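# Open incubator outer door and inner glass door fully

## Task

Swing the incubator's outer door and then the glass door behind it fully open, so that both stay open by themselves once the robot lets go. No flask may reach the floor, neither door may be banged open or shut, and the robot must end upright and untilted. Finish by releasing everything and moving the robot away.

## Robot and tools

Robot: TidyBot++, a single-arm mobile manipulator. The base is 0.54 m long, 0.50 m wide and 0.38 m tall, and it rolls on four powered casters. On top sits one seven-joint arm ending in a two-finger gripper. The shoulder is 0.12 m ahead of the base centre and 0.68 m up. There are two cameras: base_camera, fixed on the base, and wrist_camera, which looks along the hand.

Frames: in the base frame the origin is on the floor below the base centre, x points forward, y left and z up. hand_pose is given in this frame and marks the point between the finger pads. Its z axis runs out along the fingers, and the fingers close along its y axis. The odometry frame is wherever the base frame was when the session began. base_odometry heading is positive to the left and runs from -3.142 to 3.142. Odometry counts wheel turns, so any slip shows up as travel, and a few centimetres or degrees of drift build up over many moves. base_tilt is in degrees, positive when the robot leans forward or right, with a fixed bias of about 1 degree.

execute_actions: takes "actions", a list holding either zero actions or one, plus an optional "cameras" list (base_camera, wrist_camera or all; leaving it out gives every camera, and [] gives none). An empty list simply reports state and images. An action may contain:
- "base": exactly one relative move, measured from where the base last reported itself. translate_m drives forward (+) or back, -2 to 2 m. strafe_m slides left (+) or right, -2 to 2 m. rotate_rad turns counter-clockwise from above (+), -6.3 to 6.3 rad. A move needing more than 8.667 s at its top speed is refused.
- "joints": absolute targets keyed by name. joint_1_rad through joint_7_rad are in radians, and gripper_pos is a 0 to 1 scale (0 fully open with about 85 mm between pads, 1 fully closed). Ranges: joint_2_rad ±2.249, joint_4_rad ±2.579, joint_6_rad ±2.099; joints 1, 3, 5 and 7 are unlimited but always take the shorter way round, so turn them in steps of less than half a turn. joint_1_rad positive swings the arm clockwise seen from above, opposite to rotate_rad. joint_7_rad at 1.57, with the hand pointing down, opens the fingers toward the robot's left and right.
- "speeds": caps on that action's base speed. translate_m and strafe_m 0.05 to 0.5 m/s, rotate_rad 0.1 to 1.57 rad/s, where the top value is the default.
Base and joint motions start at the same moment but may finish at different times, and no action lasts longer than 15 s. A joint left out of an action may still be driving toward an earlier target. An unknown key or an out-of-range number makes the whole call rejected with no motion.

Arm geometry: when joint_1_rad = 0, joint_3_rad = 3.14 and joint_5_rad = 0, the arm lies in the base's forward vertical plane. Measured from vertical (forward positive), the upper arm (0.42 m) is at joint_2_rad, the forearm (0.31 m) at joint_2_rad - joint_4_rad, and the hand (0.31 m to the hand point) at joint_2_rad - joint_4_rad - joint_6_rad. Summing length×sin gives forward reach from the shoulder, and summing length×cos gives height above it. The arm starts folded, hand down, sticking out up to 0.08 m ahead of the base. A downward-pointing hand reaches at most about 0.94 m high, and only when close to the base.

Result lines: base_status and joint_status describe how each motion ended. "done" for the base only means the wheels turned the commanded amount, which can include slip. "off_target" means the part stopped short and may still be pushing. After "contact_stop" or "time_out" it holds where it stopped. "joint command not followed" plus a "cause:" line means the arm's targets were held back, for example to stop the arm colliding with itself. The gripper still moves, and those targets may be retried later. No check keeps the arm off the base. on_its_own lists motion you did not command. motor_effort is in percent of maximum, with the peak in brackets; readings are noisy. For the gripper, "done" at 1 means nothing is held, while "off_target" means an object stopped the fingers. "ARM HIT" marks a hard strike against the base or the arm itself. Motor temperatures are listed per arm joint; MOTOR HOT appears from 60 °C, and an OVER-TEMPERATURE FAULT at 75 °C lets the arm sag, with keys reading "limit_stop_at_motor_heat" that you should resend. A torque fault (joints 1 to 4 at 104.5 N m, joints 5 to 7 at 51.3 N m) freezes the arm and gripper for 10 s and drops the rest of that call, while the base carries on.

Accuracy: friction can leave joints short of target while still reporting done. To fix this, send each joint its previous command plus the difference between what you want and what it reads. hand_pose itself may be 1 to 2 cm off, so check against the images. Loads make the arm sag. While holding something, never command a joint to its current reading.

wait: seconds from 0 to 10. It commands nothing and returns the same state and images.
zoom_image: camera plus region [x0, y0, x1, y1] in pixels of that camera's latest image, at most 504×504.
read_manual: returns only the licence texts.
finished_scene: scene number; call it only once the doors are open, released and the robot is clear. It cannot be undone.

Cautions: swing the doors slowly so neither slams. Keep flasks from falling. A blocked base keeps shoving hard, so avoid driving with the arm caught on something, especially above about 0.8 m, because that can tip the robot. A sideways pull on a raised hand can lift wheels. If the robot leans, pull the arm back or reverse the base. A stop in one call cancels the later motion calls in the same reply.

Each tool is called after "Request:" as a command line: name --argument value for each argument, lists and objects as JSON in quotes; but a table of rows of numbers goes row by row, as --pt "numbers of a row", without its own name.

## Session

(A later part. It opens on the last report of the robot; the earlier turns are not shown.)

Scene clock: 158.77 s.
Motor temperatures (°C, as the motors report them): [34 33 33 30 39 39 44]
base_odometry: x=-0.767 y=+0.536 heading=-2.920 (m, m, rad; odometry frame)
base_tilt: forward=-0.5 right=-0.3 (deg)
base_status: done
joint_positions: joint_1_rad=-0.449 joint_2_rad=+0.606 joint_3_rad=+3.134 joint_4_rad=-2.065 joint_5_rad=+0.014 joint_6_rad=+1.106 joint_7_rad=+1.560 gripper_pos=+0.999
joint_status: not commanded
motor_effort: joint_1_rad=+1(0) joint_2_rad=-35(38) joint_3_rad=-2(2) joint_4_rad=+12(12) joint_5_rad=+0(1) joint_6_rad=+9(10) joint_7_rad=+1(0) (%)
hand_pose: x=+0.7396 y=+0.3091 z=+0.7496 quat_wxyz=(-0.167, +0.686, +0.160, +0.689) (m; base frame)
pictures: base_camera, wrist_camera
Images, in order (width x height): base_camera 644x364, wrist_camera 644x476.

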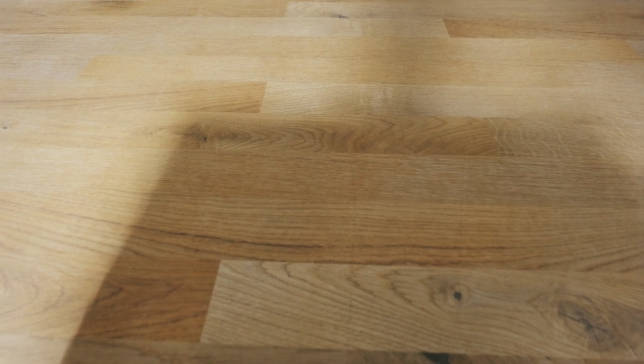

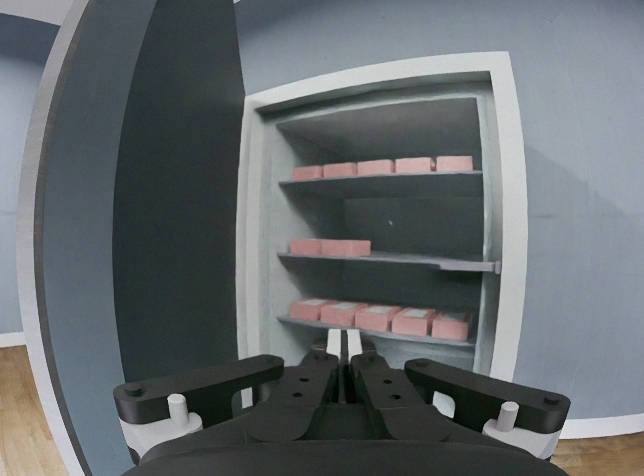

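Request:
execute_actions --actions '[{"base":{"strafe_m":0.3},"speeds":{"strafe_m":0.08}}]' --cameras '["wrist_camera"]'

Request:
execute_actions --actions '[{"base":{"strafe_m":0.3},"speeds":{"strafe_m":0.08}}]' --cameras '["wrist_camera"]'

Scene clock: 168.73 s.
Motor temperatures (°C, as the motors report them): [34 33 33 30 39 39 44]
base_odometry: x=-0.701 y=+0.243 heading=-2.920 (m, m, rad; odometry frame)
base_tilt: forward=-0.5 right=-0.2 (deg)
base_status: done
joint_positions: joint_1_rad=-0.451 joint_2_rad=+0.605 joint_3_rad=+3.138 joint_4_rad=-2.069 joint_5_rad=+0.005 joint_6_rad=+1.107 joint_7_rad=+1.560 gripper_pos=+0.999
joint_status: not commanded
motor_effort: joint_1_rad=+1(6) joint_2_rad=-35(37) joint_3_rad=-1(7) joint_4_rad=+11(16) joint_5_rad=+0(3) joint_6_rad=+9(9) joint_7_rad=+1(0) (%)
hand_pose: x=+0.7400 y=+0.3057 z=+0.7485 quat_wxyz=(-0.164, +0.688, +0.157, +0.689) (m; base frame)
pictures: wrist_camera
Images, in order (width x height): wrist_camera 644x476.

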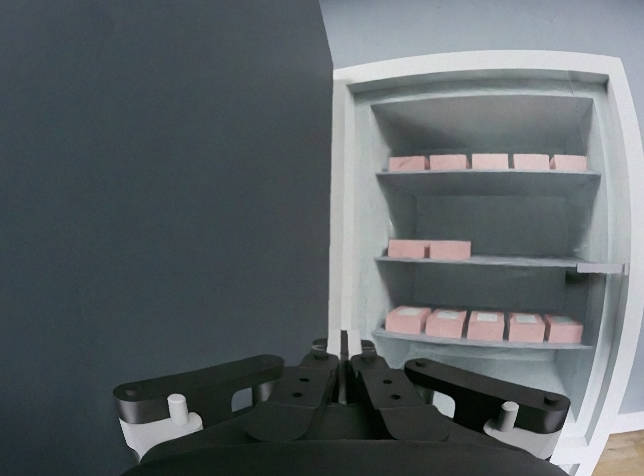

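Scene clock: 173.00 s.
Motor temperatures (°C, as the motors report them): [34 33 33 30 39 39 44]
base_odometry: x=-0.635 y=-0.050 heading=-2.920 (m, m, rad; odometry frame)
base_tilt: forward=-0.5 right=-0.3 (deg)
base_status: done
joint_positions: joint_1_rad=-0.449 joint_2_rad=+0.604 joint_3_rad=+3.138 joint_4_rad=-2.069 joint_5_rad=+0.003 joint_6_rad=+1.107 joint_7_rad=+1.560 gripper_pos=+0.999
joint_status: not commanded
motor_effort: joint_1_rad=+1(5) joint_2_rad=-35(37) joint_3_rad=-1(7) joint_4_rad=+11(13) joint_5_rad=+1(4) joint_6_rad=+9(10) joint_7_rad=+1(1) (%)
hand_pose: x=+0.7408 y=+0.3039 z=+0.7486 quat_wxyz=(-0.163, +0.689, +0.155, +0.689) (m; base frame)
pictures: wrist_camera
Images, in order (width x height): wrist_camera 644x476.

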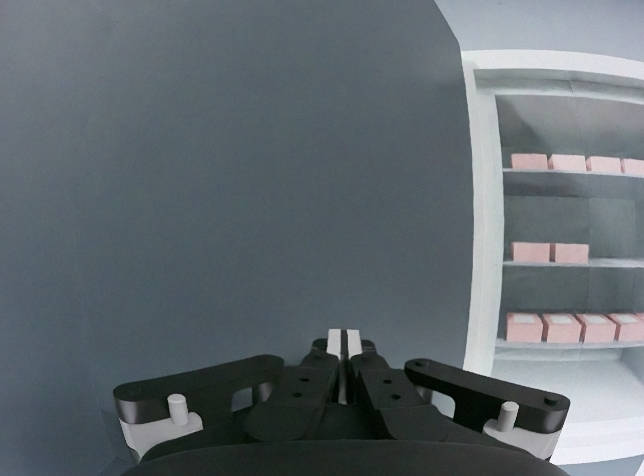

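Request:
execute_actions --actions '[{"base":{"strafe_m":0.2},"speeds":{"strafe_m":0.07}}]' --cameras '["wrist_camera"]'

Scene clock: 180.53 s.
Motor temperatures (°C, as the motors report them): [34 33 33 30 39 39 44]
base_odometry: x=-0.592 y=-0.245 heading=-2.921 (m, m, rad; odometry frame)
base_tilt: forward=-0.5 right=-0.3 (deg)
base_status: done
joint_positions: joint_1_rad=-0.391 joint_2_rad=+0.591 joint_3_rad=+3.172 joint_4_rad=-2.099 joint_5_rad=-0.041 joint_6_rad=+1.108 joint_7_rad=+1.560 gripper_pos=+0.999
joint_status: not commanded
motor_effort: joint_1_rad=-10(13) joint_2_rad=-31(38) joint_3_rad=-10(12) joint_4_rad=+17(20) joint_5_rad=+8(10) joint_6_rad=+8(10) joint_7_rad=+1(0) (%)
hand_pose: x=+0.7599 y=+0.2359 z=+0.7449 quat_wxyz=(-0.119, +0.702, +0.112, +0.693) (m; base frame)
pictures: wrist_camera
Images, in order (width x height): wrist_camera 644x476.

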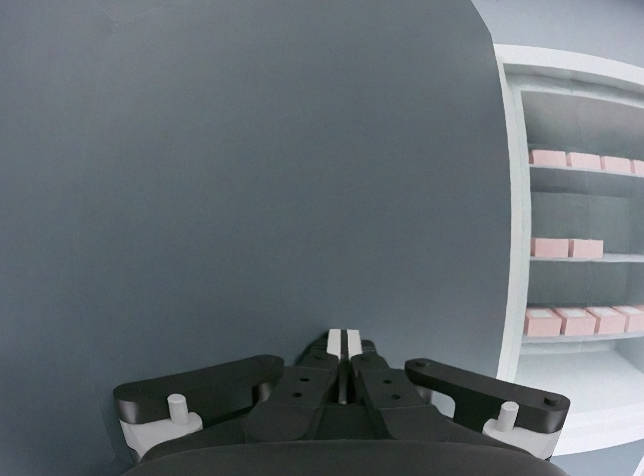

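Request:
execute_actions --actions '[{"base":{"strafe_m":0.06},"speeds":{"strafe_m":0.05}}]' --cameras '["wrist_camera"]'

Scene clock: 186.37 s.
Motor temperatures (°C, as the motors report them): [34 33 33 30 39 39 44]
base_odometry: x=-0.579 y=-0.303 heading=-2.921 (m, m, rad; odometry frame)
base_tilt: forward=-0.6 right=-0.3 (deg)
base_status: done
joint_positions: joint_1_rad=-0.343 joint_2_rad=+0.579 joint_3_rad=+3.210 joint_4_rad=-2.127 joint_5_rad=-0.079 joint_6_rad=+1.113 joint_7_rad=+1.560 gripper_pos=+0.999
joint_status: not commanded
motor_effort: joint_1_rad=-19(22) joint_2_rad=-28(32) joint_3_rad=-16(18) joint_4_rad=+22(26) joint_5_rad=+11(15) joint_6_rad=+8(9) joint_7_rad=+1(1) (%)
hand_pose: x=+0.7708 y=+0.1725 z=+0.7427 quat_wxyz=(-0.077, +0.710, +0.074, +0.696) (m; base frame)
pictures: wrist_camera
Images, in order (width x height): wrist_camera 644x476.

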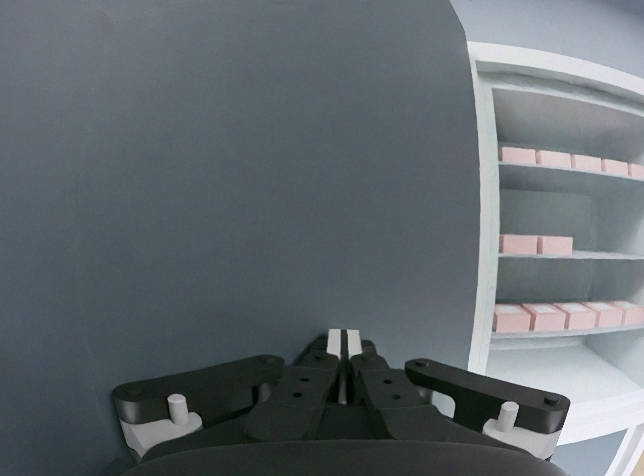

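Request:
execute_actions --actions '[{"base":{"strafe_m":-0.53},"speeds":{"strafe_m":0.3}}]' --cameras '[]'

Request:
execute_actions --actions '[{"base":{"translate_m":0.2},"joints":{"joint_1_rad":0.0,"joint_2_rad":0.62,"joint_3_rad":3.14,"joint_4_rad":-2.05,"joint_5_rad":0.0,"joint_6_rad":1.13,"gripper_pos":0.0}}]' --cameras '["wrist_camera"]'

Request:
execute_actions --actions '[{"joints":{"joint_7_rad":0.0}}]' --cameras '["wrist_camera"]'

Scene clock: 202.37 s.
Motor temperatures (°C, as the motors report them): [34 33 33 30 39 39 44]
base_odometry: x=-0.695 y=+0.214 heading=-2.920 (m, m, rad; odometry frame)
base_tilt: forward=-0.5 right=-0.3 (deg)
base_status: done
joint_positions: joint_1_rad=-0.449 joint_2_rad=+0.596 joint_3_rad=+3.151 joint_4_rad=-2.085 joint_5_rad=-0.015 joint_6_rad=+1.114 joint_7_rad=+1.560 gripper_pos=+0.999
joint_status: not commanded
motor_effort: joint_1_rad=+2(19) joint_2_rad=-35(38) joint_3_rad=-1(16) joint_4_rad=+11(22) joint_5_rad=+0(11) joint_6_rad=+9(12) joint_7_rad=+0(1) (%)
hand_pose: x=+0.7414 y=+0.2916 z=+0.7493 quat_wxyz=(-0.155, +0.691, +0.146, +0.691) (m; base frame)
pictures: none
No camera images: the call's "cameras" was empty. Leave "cameras" out to get every camera's image.

Scene clock: 204.00 s.
Motor temperatures (°C, as the motors report them): [34 33 33 30 39 39 44]
base_odometry: x=-0.891 y=+0.171 heading=-2.921 (m, m, rad; odometry frame)
base_tilt: forward=-0.5 right=-0.3 (deg)
base_status: done
joint_positions: joint_1_rad=-0.004 joint_2_rad=+0.609 joint_3_rad=+3.150 joint_4_rad=-2.069 joint_5_rad=-0.015 joint_6_rad=+1.114 joint_7_rad=+1.560 gripper_pos=+0.000
joint_status: all done
motor_effort: joint_1_rad=+1(3) joint_2_rad=-35(39) joint_3_rad=-1(2) joint_4_rad=+10(12) joint_5_rad=+0(1) joint_6_rad=+9(11) joint_7_rad=+1(1) (%)
hand_pose: x=+0.8117 y=-0.0046 z=+0.7481 quat_wxyz=(+0.001, +0.705, -0.010, +0.710) (m; base frame)
pictures: wrist_camera
Images, in order (width x height): wrist_camera 644x476.

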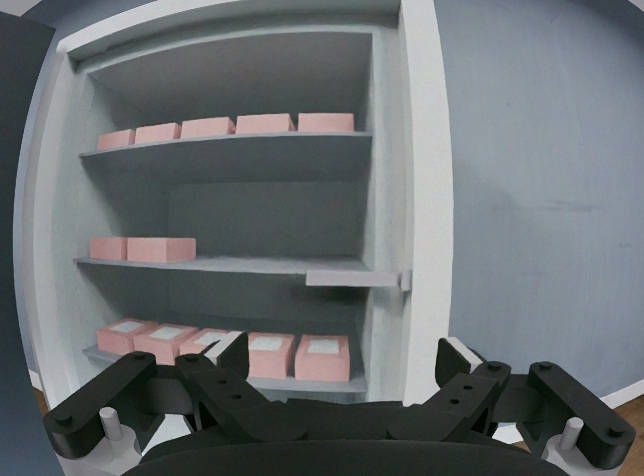

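Scene clock: 205.73 s.
Motor temperatures (°C, as the motors report them): [34 33 33 30 39 39 44]
base_odometry: x=-0.891 y=+0.171 heading=-2.921 (m, m, rad; odometry frame)
base_tilt: forward=-0.5 right=-0.3 (deg)
base_status: not commanded
joint_positions: joint_1_rad=-0.004 joint_2_rad=+0.609 joint_3_rad=+3.150 joint_4_rad=-2.069 joint_5_rad=-0.015 joint_6_rad=+1.114 joint_7_rad=+0.014 gripper_pos=+0.000
joint_status: all done
motor_effort: joint_1_rad=+1(0) joint_2_rad=-36(36) joint_3_rad=-1(1) joint_4_rad=+11(11) joint_5_rad=+0(0) joint_6_rad=+9(9) joint_7_rad=+0(1) (%)
hand_pose: x=+0.8117 y=-0.0046 z=+0.7481 quat_wxyz=(-0.495, +0.497, -0.499, +0.509) (m; base frame)
pictures: wrist_camera
Images, in order (width x height): wrist_camera 644x476.

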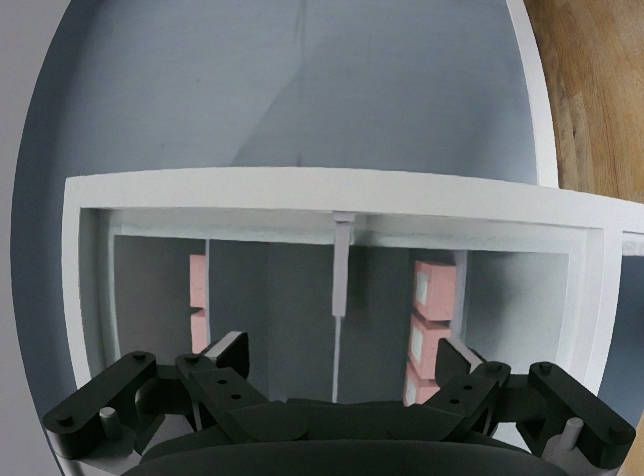

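Request:
execute_actions --actions '[{"base":{"strafe_m":-0.025},"speeds":{"strafe_m":0.1}}]' --cameras '[]'

Request:
execute_actions --actions '[{"base":{"translate_m":0.22},"speeds":{"translate_m":0.2}}]' --cameras '["wrist_camera"]'

Scene clock: 218.07 s.
Motor temperatures (°C, as the motors report them): [34 33 33 30 39 39 44]
base_odometry: x=-0.896 y=+0.195 heading=-2.921 (m, m, rad; odometry frame)
base_tilt: forward=-0.6 right=-0.3 (deg)
base_status: done
joint_positions: joint_1_rad=+0.003 joint_2_rad=+0.609 joint_3_rad=+3.150 joint_4_rad=-2.069 joint_5_rad=-0.014 joint_6_rad=+1.114 joint_7_rad=+0.014 gripper_pos=+0.000
joint_status: not commanded
motor_effort: joint_1_rad=+1(5) joint_2_rad=-35(37) joint_3_rad=-1(2) joint_4_rad=+11(12) joint_5_rad=+0(1) joint_6_rad=+8(9) joint_7_rad=+1(1) (%)
hand_pose: x=+0.8116 y=-0.0092 z=+0.7480 quat_wxyz=(-0.493, +0.496, -0.501, +0.510) (m; base frame)
pictures: none
No camera images: the call's "cameras" was empty. Leave "cameras" out to get every camera's image.

Scene clock: 219.93 s.
Motor temperatures (°C, as the motors report them): [34 33 33 30 39 39 44]
base_odometry: x=-1.111 y=+0.147 heading=-2.921 (m, m, rad; odometry frame)
base_tilt: forward=-0.5 right=-0.3 (deg)
base_status: done
joint_positions: joint_1_rad=+0.003 joint_2_rad=+0.611 joint_3_rad=+3.150 joint_4_rad=-2.067 joint_5_rad=-0.014 joint_6_rad=+1.114 joint_7_rad=+0.014 gripper_pos=+0.000
joint_status: not commanded
motor_effort: joint_1_rad=+1(3) joint_2_rad=-35(39) joint_3_rad=-1(1) joint_4_rad=+10(13) joint_5_rad=+0(0) joint_6_rad=+9(10) joint_7_rad=+0(1) (%)
hand_pose: x=+0.8122 y=-0.0092 z=+0.7473 quat_wxyz=(-0.493, +0.496, -0.501, +0.510) (m; base frame)
pictures: wrist_camera
Images, in order (width x height): wrist_camera 644x476.

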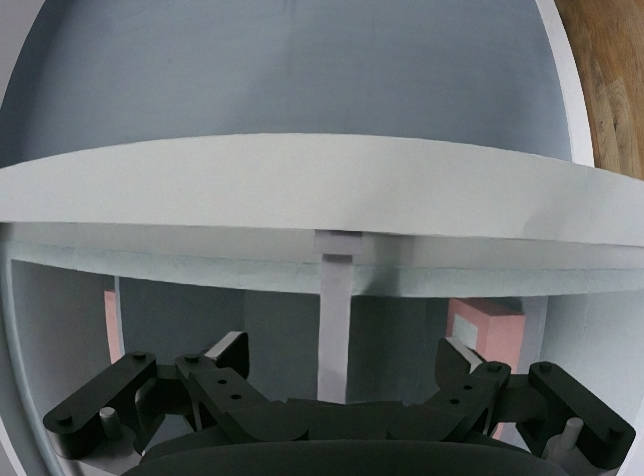

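Request:
execute_actions --actions '[{"base":{"strafe_m":0.018},"speeds":{"strafe_m":0.05}}]' --cameras '[]'

Request:
execute_actions --actions '[{"base":{"translate_m":0.04},"speeds":{"translate_m":0.08}}]' --cameras '["wrist_camera"]'

Scene clock: 225.20 s.
Motor temperatures (°C, as the motors report them): [34 33 33 30 39 39 44]
base_odometry: x=-1.108 y=+0.129 heading=-2.921 (m, m, rad; odometry frame)
base_tilt: forward=-0.5 right=-0.3 (deg)
base_status: done
joint_positions: joint_1_rad=+0.002 joint_2_rad=+0.611 joint_3_rad=+3.150 joint_4_rad=-2.067 joint_5_rad=-0.014 joint_6_rad=+1.114 joint_7_rad=+0.014 gripper_pos=+0.000
joint_status: not commanded
motor_effort: joint_1_rad=+0(2) joint_2_rad=-35(36) joint_3_rad=-1(3) joint_4_rad=+11(12) joint_5_rad=+0(1) joint_6_rad=+9(9) joint_7_rad=+0(1) (%)
hand_pose: x=+0.8122 y=-0.0089 z=+0.7473 quat_wxyz=(-0.493, +0.496, -0.501, +0.510) (m; base frame)
pictures: none
No camera images: the call's "cameras" was empty. Leave "cameras" out to get every camera's image.

Scene clock: 226.20 s.
Motor temperatures (°C, as the motors report them): [34 33 33 30 39 39 44]
base_odometry: x=-1.147 y=+0.120 heading=-2.921 (m, m, rad; odometry frame)
base_tilt: forward=-0.5 right=-0.3 (deg)
base_status: done
joint_positions: joint_1_rad=+0.002 joint_2_rad=+0.612 joint_3_rad=+3.150 joint_4_rad=-2.066 joint_5_rad=-0.014 joint_6_rad=+1.114 joint_7_rad=+0.014 gripper_pos=+0.000
joint_status: not commanded
motor_effort: joint_1_rad=+1(1) joint_2_rad=-35(39) joint_3_rad=-1(2) joint_4_rad=+11(13) joint_5_rad=+0(1) joint_6_rad=+9(10) joint_7_rad=+0(1) (%)
hand_pose: x=+0.8125 y=-0.0088 z=+0.7469 quat_wxyz=(-0.493, +0.496, -0.501, +0.510) (m; base frame)
pictures: wrist_camera
Images, in order (width x height): wrist_camera 644x476.

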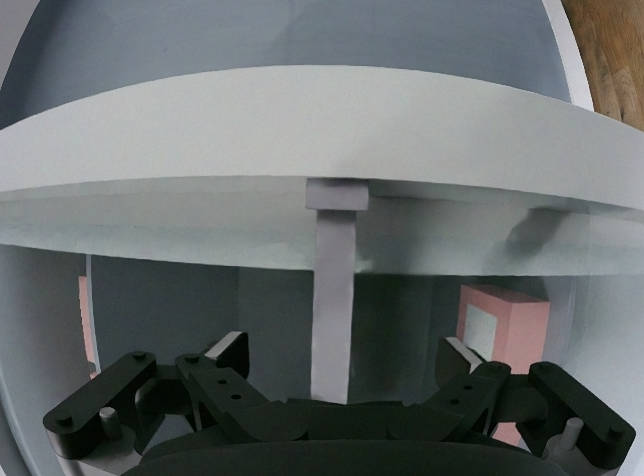

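Request:
execute_actions --actions '[{"base":{"strafe_m":-0.009},"speeds":{"strafe_m":0.05}}]' --cameras '[]'

Request:
execute_actions --actions '[{"base":{"translate_m":0.014},"speeds":{"translate_m":0.05}}]' --cameras '[]'

Request:
execute_actions --actions '[{"joints":{"gripper_pos":1.0}}]' --cameras '["wrist_camera"]'

Request:
execute_actions --actions '[{"joints":{"joint_7_rad":-0.3}}]' --cameras '["wrist_camera"]'

Scene clock: 236.83 s.
Motor temperatures (°C, as the motors report them): [34 33 33 30 39 39 44]
base_odometry: x=-1.149 y=+0.129 heading=-2.920 (m, m, rad; odometry frame)
base_tilt: forward=-0.5 right=-0.3 (deg)
base_status: done
joint_positions: joint_1_rad=+0.003 joint_2_rad=+0.612 joint_3_rad=+3.150 joint_4_rad=-2.066 joint_5_rad=-0.014 joint_6_rad=+1.114 joint_7_rad=+0.014 gripper_pos=+0.000
joint_status: not commanded
motor_effort: joint_1_rad=+1(4) joint_2_rad=-36(37) joint_3_rad=-1(3) joint_4_rad=+12(12) joint_5_rad=+0(1) joint_6_rad=+9(9) joint_7_rad=+0(0) (%)
hand_pose: x=+0.8125 y=-0.0093 z=+0.7469 quat_wxyz=(-0.493, +0.496, -0.501, +0.510) (m; base frame)
pictures: none
No camera images: the call's "cameras" was empty. Leave "cameras" out to get every camera's image.

Scene clock: 237.57 s.
Motor temperatures (°C, as the motors report them): [34 33 33 30 39 39 44]
base_odometry: x=-1.163 y=+0.126 heading=-2.921 (m, m, rad; odometry frame)
base_tilt: forward=-0.5 right=-0.3 (deg)
base_status: done
joint_positions: joint_1_rad=+0.003 joint_2_rad=+0.612 joint_3_rad=+3.150 joint_4_rad=-2.066 joint_5_rad=-0.014 joint_6_rad=+1.114 joint_7_rad=+0.014 gripper_pos=+0.000
joint_status: not commanded
motor_effort: joint_1_rad=+1(5) joint_2_rad=-35(37) joint_3_rad=+0(1) joint_4_rad=+11(13) joint_5_rad=+0(1) joint_6_rad=+9(9) joint_7_rad=+0(0) (%)
hand_pose: x=+0.8126 y=-0.0091 z=+0.7468 quat_wxyz=(-0.493, +0.496, -0.501, +0.510) (m; base frame)
pictures: none
No camera images: the call's "cameras" was empty. Leave "cameras" out to get every camera's image.

Scene clock: 238.67 s.
Motor temperatures (°C, as the motors report them): [34 33 33 30 39 39 44]
base_odometry: x=-1.162 y=+0.126 heading=-2.921 (m, m, rad; odometry frame)
base_tilt: forward=-0.5 right=-0.3 (deg)
base_status: not commanded
joint_positions: joint_1_rad=+0.003 joint_2_rad=+0.600 joint_3_rad=+3.150 joint_4_rad=-2.077 joint_5_rad=-0.014 joint_6_rad=+1.119 joint_7_rad=+0.014 gripper_pos=+0.843
joint_status: gripper_pos off_target (ended at +0.843, target +1.000)
motor_effort: joint_1_rad=+1(2) joint_2_rad=-32(39) joint_3_rad=+0(1) joint_4_rad=+17(22) joint_5_rad=+1(1) joint_6_rad=+9(14) joint_7_rad=+2(2) (%)
hand_pose: x=+0.8087 y=-0.0091 z=+0.7522 quat_wxyz=(-0.494, +0.494, -0.499, +0.512) (m; base frame)
pictures: wrist_camera
Images, in order (width x height): wrist_camera 644x476.

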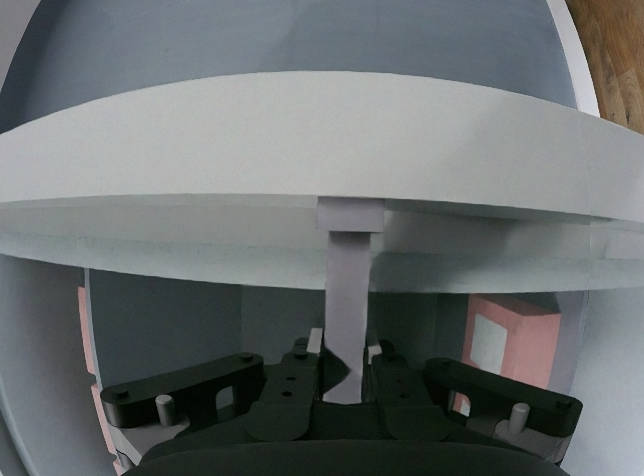

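Scene clock: 239.40 s.
Motor temperatures (°C, as the motors report them): [34 33 33 30 39 39 44]
base_odometry: x=-1.162 y=+0.126 heading=-2.921 (m, m, rad; odometry frame)
base_tilt: forward=-0.5 right=-0.2 (deg)
base_status: not commanded
joint_positions: joint_1_rad=+0.003 joint_2_rad=+0.599 joint_3_rad=+3.150 joint_4_rad=-2.077 joint_5_rad=-0.014 joint_6_rad=+1.119 joint_7_rad=-0.281 gripper_pos=+0.843
joint_status: all done
motor_effort: joint_1_rad=+1(1) joint_2_rad=-30(33) joint_3_rad=-2(1) joint_4_rad=+13(17) joint_5_rad=+0(0) joint_6_rad=+7(9) joint_7_rad=+0(2) (%)
hand_pose: x=+0.8087 y=-0.0091 z=+0.7528 quat_wxyz=(-0.564, +0.415, -0.566, +0.434) (m; base frame)
pictures: wrist_camera
Images, in order (width x height): wrist_camera 644x476.

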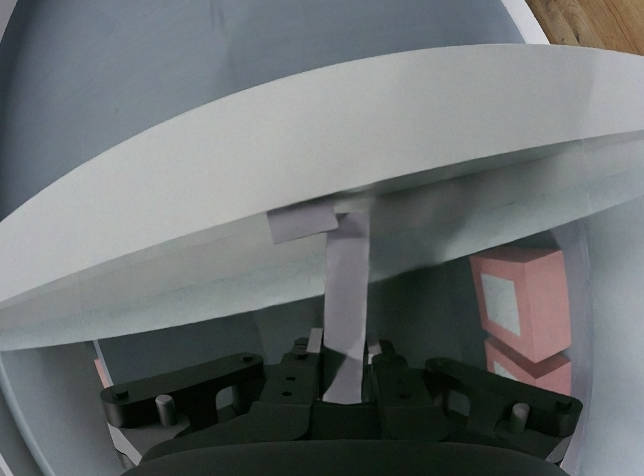

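Works. Continue turning, then pull.

Request:
execute_actions --actions '[{"joints":{"joint_7_rad":-0.9}}]' --cameras '[]'

Request:
execute_actions --actions '[{"joints":{"joint_7_rad":-1.55}}]' --cameras '["wrist_camera"]'

Request:
execute_actions --actions '[{"base":{"translate_m":-0.09},"speeds":{"translate_m":0.05}}]' --cameras '["wrist_camera"]'

Scene clock: 245.60 s.
Motor temperatures (°C, as the motors report them): [34 33 33 30 39 39 44]
base_odometry: x=-1.162 y=+0.126 heading=-2.921 (m, m, rad; odometry frame)
base_tilt: forward=-0.5 right=-0.2 (deg)
base_status: not commanded
joint_positions: joint_1_rad=+0.004 joint_2_rad=+0.597 joint_3_rad=+3.150 joint_4_rad=-2.077 joint_5_rad=-0.014 joint_6_rad=+1.119 joint_7_rad=-0.880 gripper_pos=+0.843
joint_status: all done
motor_effort: joint_1_rad=-2(2) joint_2_rad=-28(30) joint_3_rad=-4(3) joint_4_rad=+12(14) joint_5_rad=+1(1) joint_6_rad=+7(7) joint_7_rad=+0(0) (%)
hand_pose: x=+0.8086 y=-0.0098 z=+0.7539 quat_wxyz=(-0.668, +0.229, -0.663, +0.249) (m; base frame)
pictures: none
No camera images: the call's "cameras" was empty. Leave "cameras" out to get every camera's image.

Scene clock: 246.63 s.
Motor temperatures (°C, as the motors report them): [34 33 33 30 39 39 44]
base_odometry: x=-1.162 y=+0.126 heading=-2.921 (m, m, rad; odometry frame)
base_tilt: forward=-0.5 right=-0.2 (deg)
base_status: not commanded
joint_positions: joint_1_rad=+0.006 joint_2_rad=+0.596 joint_3_rad=+3.150 joint_4_rad=-2.076 joint_5_rad=-0.014 joint_6_rad=+1.119 joint_7_rad=-1.531 gripper_pos=+0.843
joint_status: all done
motor_effort: joint_1_rad=-3(2) joint_2_rad=-27(28) joint_3_rad=-3(4) joint_4_rad=+12(12) joint_5_rad=+2(2) joint_6_rad=+5(6) joint_7_rad=+0(1) (%)
hand_pose: x=+0.8086 y=-0.0113 z=+0.7545 quat_wxyz=(-0.713, +0.004, -0.701, +0.023) (m; base frame)
pictures: wrist_camera
Images, in order (width x height): wrist_camera 644x476.

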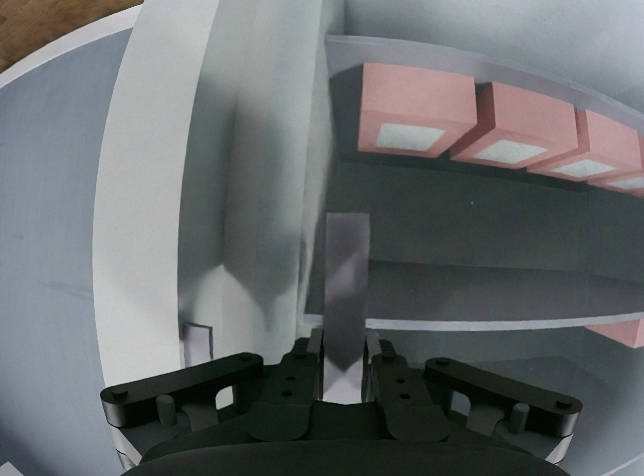

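Scene clock: 248.90 s.
Motor temperatures (°C, as the motors report them): [34 33 33 30 39 39 44]
base_odometry: x=-1.075 y=+0.146 heading=-2.921 (m, m, rad; odometry frame)
base_tilt: forward=-0.5 right=-0.3 (deg)
base_status: done
joint_positions: joint_1_rad=-0.004 joint_2_rad=+0.608 joint_3_rad=+3.150 joint_4_rad=-2.058 joint_5_rad=-0.014 joint_6_rad=+1.119 joint_7_rad=-1.531 gripper_pos=+0.844
joint_status: not commanded
motor_effort: joint_1_rad=+1(4) joint_2_rad=-37(38) joint_3_rad=-2(5) joint_4_rad=+8(10) joint_5_rad=+4(4) joint_6_rad=+9(11) joint_7_rad=+0(1) (%)
hand_pose: x=+0.8147 y=-0.0046 z=+0.7549 quat_wxyz=(-0.715, +0.008, -0.699, +0.020) (m; base frame)
pictures: wrist_camera
Images, in order (width x height): wrist_camera 644x476.

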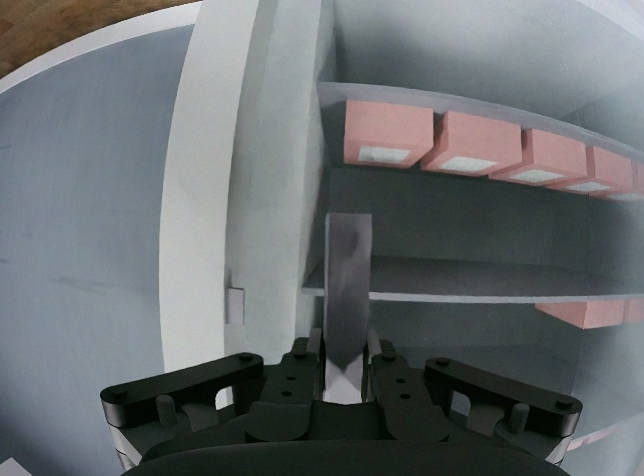

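Request:
execute_actions --actions '[{"base":{"strafe_m":0.06},"speeds":{"strafe_m":0.15}}]' --cameras '[]'

Request:
execute_actions --actions '[{"base":{"rotate_rad":-0.15},"speeds":{"rotate_rad":0.3}}]' --cameras '[]'

Request:
execute_actions --actions '[{"base":{"strafe_m":0.07},"speeds":{"strafe_m":0.15}}]' --cameras '[]'

Request:
execute_actions --actions '[{"base":{"translate_m":-0.08},"speeds":{"translate_m":0.08}}]' --cameras '[]'

Request:
execute_actions --actions '[{"base":{"strafe_m":0.06},"speeds":{"strafe_m":0.15}}]' --cameras '[]'

Request:
execute_actions --actions '[{"base":{"rotate_rad":-0.15},"speeds":{"rotate_rad":0.3}}]' --cameras '[]'

Request:
execute_actions --actions '[{"base":{"strafe_m":0.07},"speeds":{"strafe_m":0.15}}]' --cameras '[]'

Request:
execute_actions --actions '[{"base":{"translate_m":-0.08},"speeds":{"translate_m":0.08}}]' --cameras '["wrist_camera"]'

Scene clock: 264.10 s.
Motor temperatures (°C, as the motors report them): [34 33 33 30 39 39 44]
base_odometry: x=-1.061 y=+0.088 heading=-2.921 (m, m, rad; odometry frame)
base_tilt: forward=-0.5 right=-0.3 (deg)
base_status: done
joint_positions: joint_1_rad=+0.056 joint_2_rad=+0.608 joint_3_rad=+3.171 joint_4_rad=-2.058 joint_5_rad=-0.035 joint_6_rad=+1.119 joint_7_rad=-1.531 gripper_pos=+0.844
joint_status: not commanded
motor_effort: joint_1_rad=-10(11) joint_2_rad=-35(37) joint_3_rad=-9(11) joint_4_rad=+12(12) joint_5_rad=+7(9) joint_6_rad=+9(10) joint_7_rad=+0(0) (%)
hand_pose: x=+0.8119 y=-0.0629 z=+0.7549 quat_wxyz=(-0.713, -0.025, -0.698, +0.054) (m; base frame)
pictures: none
No camera images: the call's "cameras" was empty. Leave "cameras" out to get every camera's image.

Scene clock: 265.07 s.
Motor temperatures (°C, as the motors report them): [34 33 33 30 39 39 44]
base_odometry: x=-1.061 y=+0.087 heading=-3.069 (m, m, rad; odometry frame)
base_tilt: forward=-0.5 right=-0.3 (deg)
base_status: done
joint_positions: joint_1_rad=-0.051 joint_2_rad=+0.609 joint_3_rad=+3.117 joint_4_rad=-2.058 joint_5_rad=+0.011 joint_6_rad=+1.119 joint_7_rad=-1.531 gripper_pos=+0.844
joint_status: not commanded
motor_effort: joint_1_rad=+12(12) joint_2_rad=-36(37) joint_3_rad=+7(8) joint_4_rad=+9(15) joint_5_rad=-4(6) joint_6_rad=+10(10) joint_7_rad=+0(1) (%)
hand_pose: x=+0.8124 y=+0.0528 z=+0.7549 quat_wxyz=(-0.715, +0.039, -0.698, -0.018) (m; base frame)
pictures: none
No camera images: the call's "cameras" was empty. Leave "cameras" out to get every camera's image.

Scene clock: 266.17 s.
Motor temperatures (°C, as the motors report them): [34 33 33 30 39 39 44]
base_odometry: x=-1.056 y=+0.017 heading=-3.070 (m, m, rad; odometry frame)
base_tilt: forward=-0.6 right=-0.3 (deg)
base_status: done
joint_positions: joint_1_rad=+0.023 joint_2_rad=+0.609 joint_3_rad=+3.142 joint_4_rad=-2.058 joint_5_rad=+0.000 joint_6_rad=+1.119 joint_7_rad=-1.531 gripper_pos=+0.844
joint_status: not commanded
motor_effort: joint_1_rad=-4(10) joint_2_rad=-32(37) joint_3_rad=-5(6) joint_4_rad=+10(12) joint_5_rad=+2(4) joint_6_rad=+6(10) joint_7_rad=+1(1) (%)
hand_pose: x=+0.8145 y=-0.0143 z=+0.7546 quat_wxyz=(-0.715, +0.006, -0.699, +0.022) (m; base frame)
pictures: none
No camera images: the call's "cameras" was empty. Leave "cameras" out to get every camera's image.

Scene clock: 267.67 s.
Motor temperatures (°C, as the motors report them): [34 33 33 30 39 39 44]
base_odometry: x=-0.976 y=+0.023 heading=-3.070 (m, m, rad; odometry frame)
base_tilt: forward=-0.5 right=-0.3 (deg)
base_status: done
joint_positions: joint_1_rad=+0.002 joint_2_rad=+0.611 joint_3_rad=+3.142 joint_4_rad=-2.054 joint_5_rad=+0.000 joint_6_rad=+1.119 joint_7_rad=-1.531 gripper_pos=+0.844
joint_status: not commanded
motor_effort: joint_1_rad=+1(4) joint_2_rad=-36(39) joint_3_rad=-2(6) joint_4_rad=+9(11) joint_5_rad=+4(4) joint_6_rad=+9(11) joint_7_rad=+0(0) (%)
hand_pose: x=+0.8158 y=-0.0001 z=+0.7548 quat_wxyz=(-0.716, +0.013, -0.698, +0.015) (m; base frame)
pictures: none
No camera images: the call's "cameras" was empty. Leave "cameras" out to get every camera's image.

Scene clock: 268.70 s.
Motor temperatures (°C, as the motors report them): [34 33 33 30 39 39 44]
base_odometry: x=-0.972 y=-0.037 heading=-3.071 (m, m, rad; odometry frame)
base_tilt: forward=-0.5 right=-0.2 (deg)
base_status: done
joint_positions: joint_1_rad=+0.053 joint_2_rad=+0.611 joint_3_rad=+3.168 joint_4_rad=-2.054 joint_5_rad=-0.033 joint_6_rad=+1.119 joint_7_rad=-1.531 gripper_pos=+0.844
joint_status: not commanded
motor_effort: joint_1_rad=-10(11) joint_2_rad=-33(36) joint_3_rad=-9(11) joint_4_rad=+11(12) joint_5_rad=+7(8) joint_6_rad=+7(10) joint_7_rad=+1(0) (%)
hand_pose: x=+0.8135 y=-0.0587 z=+0.7548 quat_wxyz=(-0.714, -0.022, -0.698, +0.052) (m; base frame)
pictures: none
No camera images: the call's "cameras" was empty. Leave "cameras" out to get every camera's image.

Scene clock: 269.67 s.
Motor temperatures (°C, as the motors report them): [34 33 33 30 39 39 44]
base_odometry: x=-0.972 y=-0.037 heading=+3.065 (m, m, rad; odometry frame)
base_tilt: forward=-0.5 right=-0.3 (deg)
base_status: done
joint_positions: joint_1_rad=-0.053 joint_2_rad=+0.611 joint_3_rad=+3.115 joint_4_rad=-2.054 joint_5_rad=+0.015 joint_6_rad=+1.119 joint_7_rad=-1.531 gripper_pos=+0.844
joint_status: not commanded
motor_effort: joint_1_rad=+12(12) joint_2_rad=-37(37) joint_3_rad=+7(7) joint_4_rad=+9(14) joint_5_rad=-5(6) joint_6_rad=+9(10) joint_7_rad=+0(0) (%)
hand_pose: x=+0.8133 y=+0.0568 z=+0.7548 quat_wxyz=(-0.715, +0.042, -0.697, -0.020) (m; base frame)
pictures: none
No camera images: the call's "cameras" was empty. Leave "cameras" out to get every camera's image.

Scene clock: 270.77 s.
Motor temperatures (°C, as the motors report them): [34 33 33 30 39 39 44]
base_odometry: x=-0.977 y=-0.107 heading=+3.063 (m, m, rad; odometry frame)
base_tilt: forward=-0.6 right=-0.3 (deg)
base_status: done
joint_positions: joint_1_rad=+0.020 joint_2_rad=+0.611 joint_3_rad=+3.139 joint_4_rad=-2.054 joint_5_rad=+0.002 joint_6_rad=+1.119 joint_7_rad=-1.531 gripper_pos=+0.844
joint_status: not commanded
motor_effort: joint_1_rad=-3(11) joint_2_rad=-32(37) joint_3_rad=-4(6) joint_4_rad=+10(11) joint_5_rad=+2(4) joint_6_rad=+7(9) joint_7_rad=+0(1) (%)
hand_pose: x=+0.8158 y=-0.0105 z=+0.7546 quat_wxyz=(-0.715, +0.008, -0.698, +0.020) (m; base frame)
pictures: none
No camera images: the call's "cameras" was empty. Leave "cameras" out to get every camera's image.

Scene clock: 272.27 s.
Motor temperatures (°C, as the motors report them): [34 33 33 30 39 39 44]
base_odometry: x=-0.897 y=-0.114 heading=+3.063 (m, m, rad; odometry frame)
base_tilt: forward=-0.6 right=-0.2 (deg)
base_status: done
joint_positions: joint_1_rad=+0.000 joint_2_rad=+0.613 joint_3_rad=+3.139 joint_4_rad=-2.051 joint_5_rad=+0.002 joint_6_rad=+1.119 joint_7_rad=-1.531 gripper_pos=+0.844
joint_status: not commanded
motor_effort: joint_1_rad=+1(3) joint_2_rad=-36(40) joint_3_rad=-1(5) joint_4_rad=+9(11) joint_5_rad=+3(3) joint_6_rad=+8(12) joint_7_rad=+0(1) (%)
hand_pose: x=+0.8167 y=+0.0033 z=+0.7548 quat_wxyz=(-0.716, +0.015, -0.698, +0.013) (m; base frame)
pictures: wrist_camera
Images, in order (width x height): wrist_camera 644x476.

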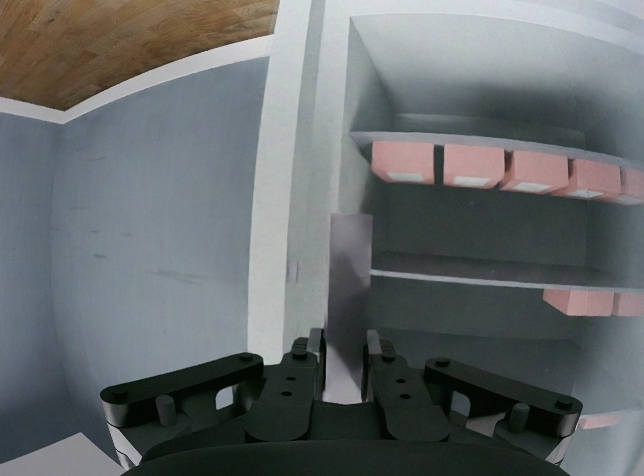

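Request:
execute_actions --actions '[{"base":{"strafe_m":0.06},"speeds":{"strafe_m":0.15}}]' --cameras '[]'

Request:
execute_actions --actions '[{"base":{"rotate_rad":-0.15},"speeds":{"rotate_rad":0.3}}]' --cameras '[]'

Request:
execute_actions --actions '[{"base":{"strafe_m":0.07},"speeds":{"strafe_m":0.15}}]' --cameras '[]'

Request:
execute_actions --actions '[{"base":{"translate_m":-0.09},"speeds":{"translate_m":0.08}}]' --cameras '[]'

Request:
execute_actions --actions '[{"base":{"strafe_m":0.06},"speeds":{"strafe_m":0.15}}]' --cameras '[]'

Request:
execute_actions --actions '[{"base":{"rotate_rad":-0.15},"speeds":{"rotate_rad":0.3}}]' --cameras '[]'

Request:
execute_actions --actions '[{"base":{"strafe_m":0.065},"speeds":{"strafe_m":0.15}}]' --cameras '[]'

Request:
execute_actions --actions '[{"base":{"translate_m":-0.09},"speeds":{"translate_m":0.08}}]' --cameras '["wrist_camera"]'

Scene clock: 284.67 s.
Motor temperatures (°C, as the motors report them): [34 33 33 30 39 39 44]
base_odometry: x=-0.902 y=-0.173 heading=+3.063 (m, m, rad; odometry frame)
base_tilt: forward=-0.6 right=-0.2 (deg)
base_status: done
joint_positions: joint_1_rad=+0.051 joint_2_rad=+0.613 joint_3_rad=+3.166 joint_4_rad=-2.051 joint_5_rad=-0.032 joint_6_rad=+1.119 joint_7_rad=-1.531 gripper_pos=+0.844
joint_status: not commanded
motor_effort: joint_1_rad=-9(11) joint_2_rad=-33(36) joint_3_rad=-9(10) joint_4_rad=+11(11) joint_5_rad=+7(8) joint_6_rad=+7(9) joint_7_rad=+1(1) (%)
hand_pose: x=+0.8147 y=-0.0556 z=+0.7548 quat_wxyz=(-0.715, -0.021, -0.698, +0.049) (m; base frame)
pictures: none
No camera images: the call's "cameras" was empty. Leave "cameras" out to get every camera's image.

Scene clock: 285.63 s.
Motor temperatures (°C, as the motors report them): [34 33 33 30 39 39 44]
base_odometry: x=-0.902 y=-0.174 heading=+2.915 (m, m, rad; odometry frame)
base_tilt: forward=-0.5 right=-0.2 (deg)
base_status: done
joint_positions: joint_1_rad=-0.055 joint_2_rad=+0.614 joint_3_rad=+3.113 joint_4_rad=-2.051 joint_5_rad=+0.017 joint_6_rad=+1.119 joint_7_rad=-1.531 gripper_pos=+0.844
joint_status: not commanded
motor_effort: joint_1_rad=+12(13) joint_2_rad=-37(37) joint_3_rad=+7(8) joint_4_rad=+10(13) joint_5_rad=-5(6) joint_6_rad=+10(10) joint_7_rad=+0(0) (%)
hand_pose: x=+0.8140 y=+0.0598 z=+0.7548 quat_wxyz=(-0.716, +0.044, -0.697, -0.022) (m; base frame)
pictures: none
No camera images: the call's "cameras" was empty. Leave "cameras" out to get every camera's image.

Scene clock: 286.73 s.
Motor temperatures (°C, as the motors report them): [34 33 33 30 39 39 44]
base_odometry: x=-0.917 y=-0.242 heading=+2.914 (m, m, rad; odometry frame)
base_tilt: forward=-0.5 right=-0.2 (deg)
base_status: done
joint_positions: joint_1_rad=+0.018 joint_2_rad=+0.613 joint_3_rad=+3.137 joint_4_rad=-2.051 joint_5_rad=+0.004 joint_6_rad=+1.119 joint_7_rad=-1.531 gripper_pos=+0.844
joint_status: not commanded
motor_effort: joint_1_rad=-3(12) joint_2_rad=-33(37) joint_3_rad=-3(6) joint_4_rad=+10(11) joint_5_rad=+2(4) joint_6_rad=+6(10) joint_7_rad=+1(1) (%)
hand_pose: x=+0.8168 y=-0.0076 z=+0.7546 quat_wxyz=(-0.716, +0.010, -0.698, +0.018) (m; base frame)
pictures: none
No camera images: the call's "cameras" was empty. Leave "cameras" out to get every camera's image.

Scene clock: 288.47 s.
Motor temperatures (°C, as the motors report them): [34 34 33 30 39 39 44]
base_odometry: x=-0.830 y=-0.263 heading=+2.914 (m, m, rad; odometry frame)
base_tilt: forward=-0.5 right=-0.2 (deg)
base_status: done
joint_positions: joint_1_rad=-0.005 joint_2_rad=+0.615 joint_3_rad=+3.137 joint_4_rad=-2.048 joint_5_rad=+0.003 joint_6_rad=+1.119 joint_7_rad=-1.531 gripper_pos=+0.845
joint_status: not commanded
motor_effort: joint_1_rad=+2(3) joint_2_rad=-37(41) joint_3_rad=+0(5) joint_4_rad=+8(12) joint_5_rad=+3(3) joint_6_rad=+9(12) joint_7_rad=+0(1) (%)
hand_pose: x=+0.8176 y=+0.0078 z=+0.7548 quat_wxyz=(-0.716, +0.017, -0.697, +0.010) (m; base frame)
pictures: none
No camera images: the call's "cameras" was empty. Leave "cameras" out to get every camera's image.

Scene clock: 289.50 s.
Motor temperatures (°C, as the motors report them): [34 34 33 30 39 39 44]
base_odometry: x=-0.843 y=-0.321 heading=+2.914 (m, m, rad; odometry frame)
base_tilt: forward=-0.6 right=-0.2 (deg)
base_status: done
joint_positions: joint_1_rad=+0.047 joint_2_rad=+0.615 joint_3_rad=+3.163 joint_4_rad=-2.048 joint_5_rad=-0.030 joint_6_rad=+1.119 joint_7_rad=-1.531 gripper_pos=+0.845
joint_status: not commanded
motor_effort: joint_1_rad=-9(10) joint_2_rad=-33(35) joint_3_rad=-9(10) joint_4_rad=+10(11) joint_5_rad=+7(8) joint_6_rad=+7(8) joint_7_rad=+1(0) (%)
hand_pose: x=+0.8159 y=-0.0514 z=+0.7548 quat_wxyz=(-0.715, -0.018, -0.697, +0.047) (m; base frame)
pictures: none
No camera images: the call's "cameras" was empty. Leave "cameras" out to get every camera's image.

Scene clock: 290.47 s.
Motor temperatures (°C, as the motors report them): [34 34 33 30 39 39 44]
base_odometry: x=-0.843 y=-0.321 heading=+2.766 (m, m, rad; odometry frame)
base_tilt: forward=-0.5 right=-0.3 (deg)
base_status: done
joint_positions: joint_1_rad=-0.059 joint_2_rad=+0.615 joint_3_rad=+3.110 joint_4_rad=-2.048 joint_5_rad=+0.016 joint_6_rad=+1.119 joint_7_rad=-1.531 gripper_pos=+0.845
joint_status: not commanded
motor_effort: joint_1_rad=+13(13) joint_2_rad=-37(38) joint_3_rad=+7(9) joint_4_rad=+9(13) joint_5_rad=-5(6) joint_6_rad=+10(10) joint_7_rad=+0(0) (%)
hand_pose: x=+0.8145 y=+0.0636 z=+0.7548 quat_wxyz=(-0.716, +0.045, -0.696, -0.025) (m; base frame)
pictures: none
No camera images: the call's "cameras" was empty. Leave "cameras" out to get every camera's image.

Scene clock: 291.53 s.
Motor temperatures (°C, as the motors report them): [34 34 33 30 39 39 44]
base_odometry: x=-0.867 y=-0.382 heading=+2.764 (m, m, rad; odometry frame)
base_tilt: forward=-0.5 right=-0.3 (deg)
base_status: done
joint_positions: joint_1_rad=+0.010 joint_2_rad=+0.615 joint_3_rad=+3.132 joint_4_rad=-2.048 joint_5_rad=+0.006 joint_6_rad=+1.119 joint_7_rad=-1.531 gripper_pos=+0.845
joint_status: not commanded
motor_effort: joint_1_rad=-2(12) joint_2_rad=-33(37) joint_3_rad=-2(7) joint_4_rad=+10(11) joint_5_rad=+2(4) joint_6_rad=+7(10) joint_7_rad=+1(1) (%)
hand_pose: x=+0.8176 y=+0.0009 z=+0.7546 quat_wxyz=(-0.716, +0.014, -0.698, +0.012) (m; base frame)
pictures: none
No camera images: the call's "cameras" was empty. Leave "cameras" out to get every camera's image.

Scene clock: 293.27 s.
Motor temperatures (°C, as the motors report them): [34 34 33 30 39 39 44]
base_odometry: x=-0.783 y=-0.415 heading=+2.764 (m, m, rad; odometry frame)
base_tilt: forward=-0.6 right=-0.3 (deg)
base_status: done
joint_positions: joint_1_rad=-0.013 joint_2_rad=+0.617 joint_3_rad=+3.132 joint_4_rad=-2.045 joint_5_rad=+0.006 joint_6_rad=+1.119 joint_7_rad=-1.531 gripper_pos=+0.845
joint_status: not commanded
motor_effort: joint_1_rad=+4(6) joint_2_rad=-37(41) joint_3_rad=+0(3) joint_4_rad=+7(10) joint_5_rad=+3(3) joint_6_rad=+9(12) joint_7_rad=+0(0) (%)
hand_pose: x=+0.8183 y=+0.0171 z=+0.7547 quat_wxyz=(-0.717, +0.022, -0.697, +0.004) (m; base frame)
pictures: wrist_camera
Images, in order (width x height): wrist_camera 644x476.

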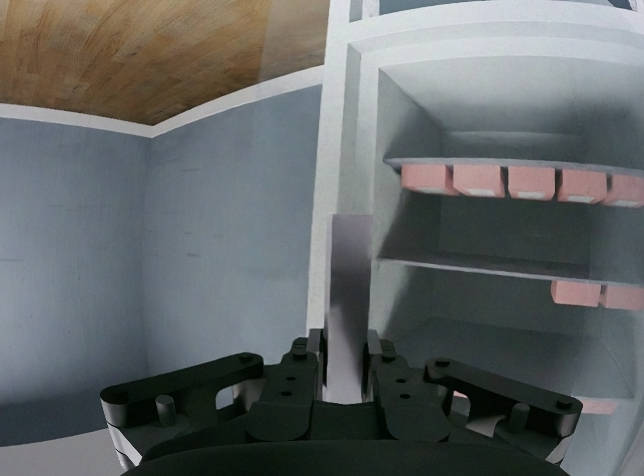

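Request:
execute_actions --actions '[{"joints":{"gripper_pos":0.0}}]' --cameras '[]'

Request:
execute_actions --actions '[{"base":{"translate_m":-0.3},"speeds":{"translate_m":0.25}}]' --cameras '[]'

Request:
execute_actions --actions '[{"base":{"rotate_rad":0.6},"joints":{"joint_7_rad":0.0,"gripper_pos":1.0,"joint_1_rad":0.6}}]' --cameras '[]'

Request:
execute_actions --actions '[{"base":{"translate_m":-0.25},"joints":{"joint_7_rad":1.57}}]' --cameras '[]'

Request:
execute_actions --actions '[{"base":{"strafe_m":-1.1},"joints":{"joint_1_rad":0.0}}]' --cameras '[]'

Request:
execute_actions --actions '[{"base":{"translate_m":0.3},"joints":{"joint_1_rad":-0.45}}]'

Scene clock: 310.83 s.
Motor temperatures (°C, as the motors report them): [34 34 33 30 39 39 44]
base_odometry: x=-0.783 y=-0.415 heading=+2.764 (m, m, rad; odometry frame)
base_tilt: forward=-0.5 right=-0.2 (deg)
base_status: not commanded
joint_positions: joint_1_rad=-0.005 joint_2_rad=+0.617 joint_3_rad=+3.132 joint_4_rad=-2.048 joint_5_rad=+0.006 joint_6_rad=+1.119 joint_7_rad=-1.531 gripper_pos=+0.000
joint_status: all done
motor_effort: joint_1_rad=+1(4) joint_2_rad=-35(38) joint_3_rad=-1(2) joint_4_rad=+11(13) joint_5_rad=+0(3) joint_6_rad=+9(9) joint_7_rad=+0(0) (%)
hand_pose: x=+0.8177 y=+0.0117 z=+0.7535 quat_wxyz=(-0.716, +0.019, -0.698, +0.007) (m; base frame)
pictures: none
No camera images: the call's "cameras" was empty. Leave "cameras" out to get every camera's image.

Scene clock: 312.90 s.
Motor temperatures (°C, as the motors report them): [34 34 33 30 39 39 44]
base_odometry: x=-0.504 y=-0.526 heading=+2.764 (m, m, rad; odometry frame)
base_tilt: forward=-0.6 right=-0.2 (deg)
base_status: done
joint_positions: joint_1_rad=-0.005 joint_2_rad=+0.617 joint_3_rad=+3.132 joint_4_rad=-2.048 joint_5_rad=+0.006 joint_6_rad=+1.119 joint_7_rad=-1.531 gripper_pos=+0.000
joint_status: not commanded
motor_effort: joint_1_rad=+0(3) joint_2_rad=-37(39) joint_3_rad=-1(3) joint_4_rad=+11(12) joint_5_rad=+1(0) joint_6_rad=+9(10) joint_7_rad=+0(0) (%)
hand_pose: x=+0.8177 y=+0.0116 z=+0.7535 quat_wxyz=(-0.716, +0.019, -0.698, +0.007) (m; base frame)
pictures: none
No camera images: the call's "cameras" was empty. Leave "cameras" out to get every camera's image.

Scene clock: 315.07 s.
Motor temperatures (°C, as the motors report them): [34 34 33 30 39 39 44]
base_odometry: x=-0.504 y=-0.526 heading=-2.920 (m, m, rad; odometry frame)
base_tilt: forward=-0.5 right=-0.2 (deg)
base_status: done
joint_positions: joint_1_rad=+0.601 joint_2_rad=+0.617 joint_3_rad=+3.133 joint_4_rad=-2.048 joint_5_rad=+0.006 joint_6_rad=+1.119 joint_7_rad=-0.030 gripper_pos=+0.999
joint_status: all done
motor_effort: joint_1_rad=+1(7) joint_2_rad=-36(37) joint_3_rad=-1(4) joint_4_rad=+12(12) joint_5_rad=+1(1) joint_6_rad=+9(9) joint_7_rad=+1(1) (%)
hand_pose: x=+0.6997 y=-0.3888 z=+0.7535 quat_wxyz=(-0.348, +0.319, -0.621, +0.626) (m; base frame)
pictures: none
No camera images: the call's "cameras" was empty. Leave "cameras" out to get every camera's image.

Scene clock: 316.83 s.
Motor temperatures (°C, as the motors report them): [34 34 33 30 39 39 44]
base_odometry: x=-0.260 y=-0.471 heading=-2.919 (m, m, rad; odometry frame)
base_tilt: forward=-0.5 right=-0.3 (deg)
base_status: done
joint_positions: joint_1_rad=+0.602 joint_2_rad=+0.617 joint_3_rad=+3.133 joint_4_rad=-2.048 joint_5_rad=+0.006 joint_6_rad=+1.119 joint_7_rad=+1.556 gripper_pos=+0.999
joint_status: all done
motor_effort: joint_1_rad=+2(4) joint_2_rad=-37(39) joint_3_rad=-1(2) joint_4_rad=+12(12) joint_5_rad=+0(1) joint_6_rad=+9(9) joint_7_rad=+0(1) (%)
hand_pose: x=+0.6992 y=-0.3896 z=+0.7532 quat_wxyz=(+0.202, +0.666, -0.209, +0.687) (m; base frame)
pictures: none
No camera images: the call's "cameras" was empty. Leave "cameras" out to get every camera's image.

Scene clock: 320.50 s.
Motor temperatures (°C, as the motors report them): [34 34 33 30 39 39 44]
base_odometry: x=-0.502 y=+0.603 heading=-2.920 (m, m, rad; odometry frame)
base_tilt: forward=-0.5 right=-0.2 (deg)
base_status: done
joint_positions: joint_1_rad=+0.005 joint_2_rad=+0.617 joint_3_rad=+3.133 joint_4_rad=-2.048 joint_5_rad=+0.006 joint_6_rad=+1.119 joint_7_rad=+1.556 gripper_pos=+0.999
joint_status: all done
motor_effort: joint_1_rad=+2(6) joint_2_rad=-36(37) joint_3_rad=-1(3) joint_4_rad=+11(12) joint_5_rad=+0(1) joint_6_rad=+9(10) joint_7_rad=+0(0) (%)
hand_pose: x=+0.8178 y=+0.0041 z=+0.7532 quat_wxyz=(-0.009, +0.698, -0.003, +0.716) (m; base frame)
pictures: none
No camera images: the call's "cameras" was empty. Leave "cameras" out to get every camera's image.

Scene clock: 322.40 s.
Motor temperatures (°C, as the motors report them): [34 34 33 30 39 39 44]
base_odometry: x=-0.795 y=+0.537 heading=-2.921 (m, m, rad; odometry frame)
base_tilt: forward=-0.5 right=-0.3 (deg)
base_status: done
joint_positions: joint_1_rad=-0.442 joint_2_rad=+0.618 joint_3_rad=+3.133 joint_4_rad=-2.048 joint_5_rad=+0.006 joint_6_rad=+1.119 joint_7_rad=+1.556 gripper_pos=+0.999
joint_status: all done
motor_effort: joint_1_rad=+2(3) joint_2_rad=-36(39) joint_3_rad=-1(2) joint_4_rad=+11(12) joint_5_rad=+0(1) joint_6_rad=+9(10) joint_7_rad=+0(0) (%)
hand_pose: x=+0.7473 y=+0.3061 z=+0.7529 quat_wxyz=(-0.167, +0.682, +0.152, +0.696) (m; base frame)
pictures: base_camera, wrist_camera
Images, in order (width x height): base_camera 644x364, wrist_camera 644x476.

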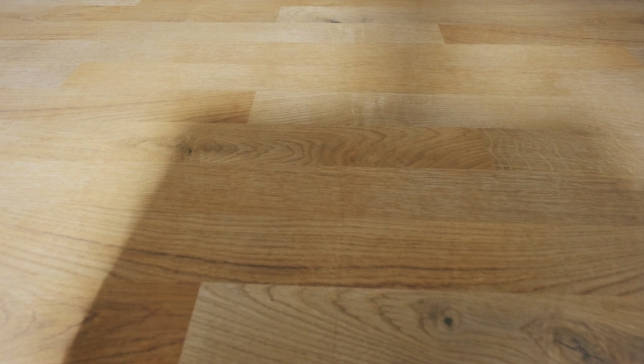

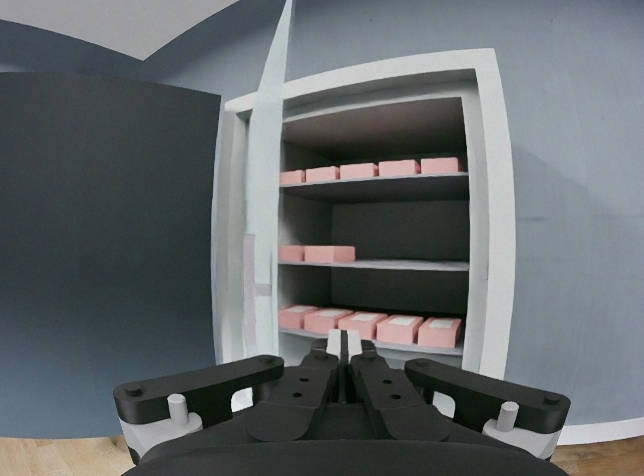

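Request:
execute_actions --actions '[]'

Scene clock: 336.43 s.
Motor temperatures (°C, as the motors report them): [34 34 33 30 39 39 44]
base_odometry: x=-0.795 y=+0.537 heading=-2.921 (m, m, rad; odometry frame)
base_tilt: forward=-0.6 right=-0.3 (deg)
base_status: done
joint_positions: joint_1_rad=-0.442 joint_2_rad=+0.618 joint_3_rad=+3.133 joint_4_rad=-2.048 joint_5_rad=+0.006 joint_6_rad=+1.119 joint_7_rad=+1.556 gripper_pos=+0.999
joint_status: all done
motor_effort: joint_1_rad=+1(3) joint_2_rad=-36(39) joint_3_rad=-1(2) joint_4_rad=+11(12) joint_5_rad=+0(1) joint_6_rad=+9(10) joint_7_rad=+1(0) (%)
hand_pose: x=+0.7473 y=+0.3061 z=+0.7529 quat_wxyz=(-0.167, +0.682, +0.152, +0.696) (m; base frame)
pictures: base_camera, wrist_camera
Images, in order (width x height): base_camera 644x364, wrist_camera 644x476.

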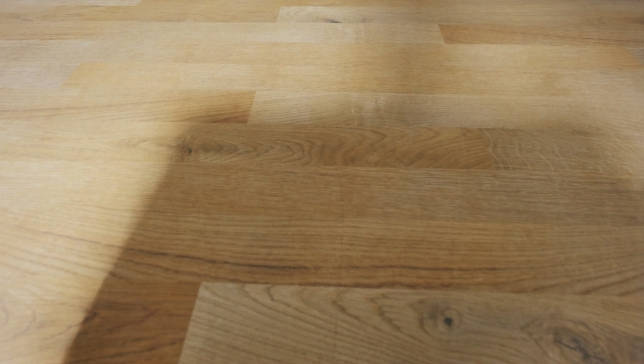

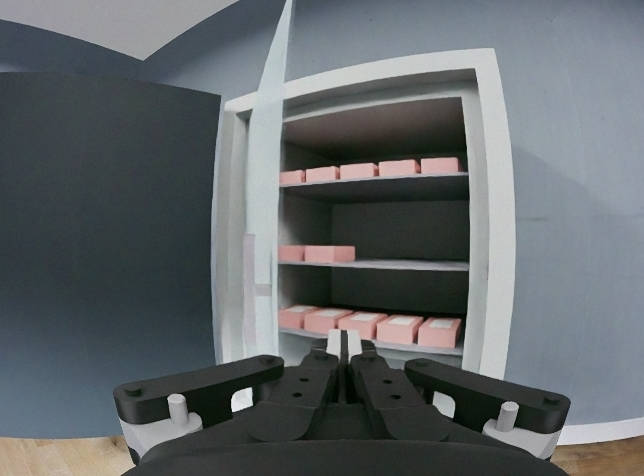

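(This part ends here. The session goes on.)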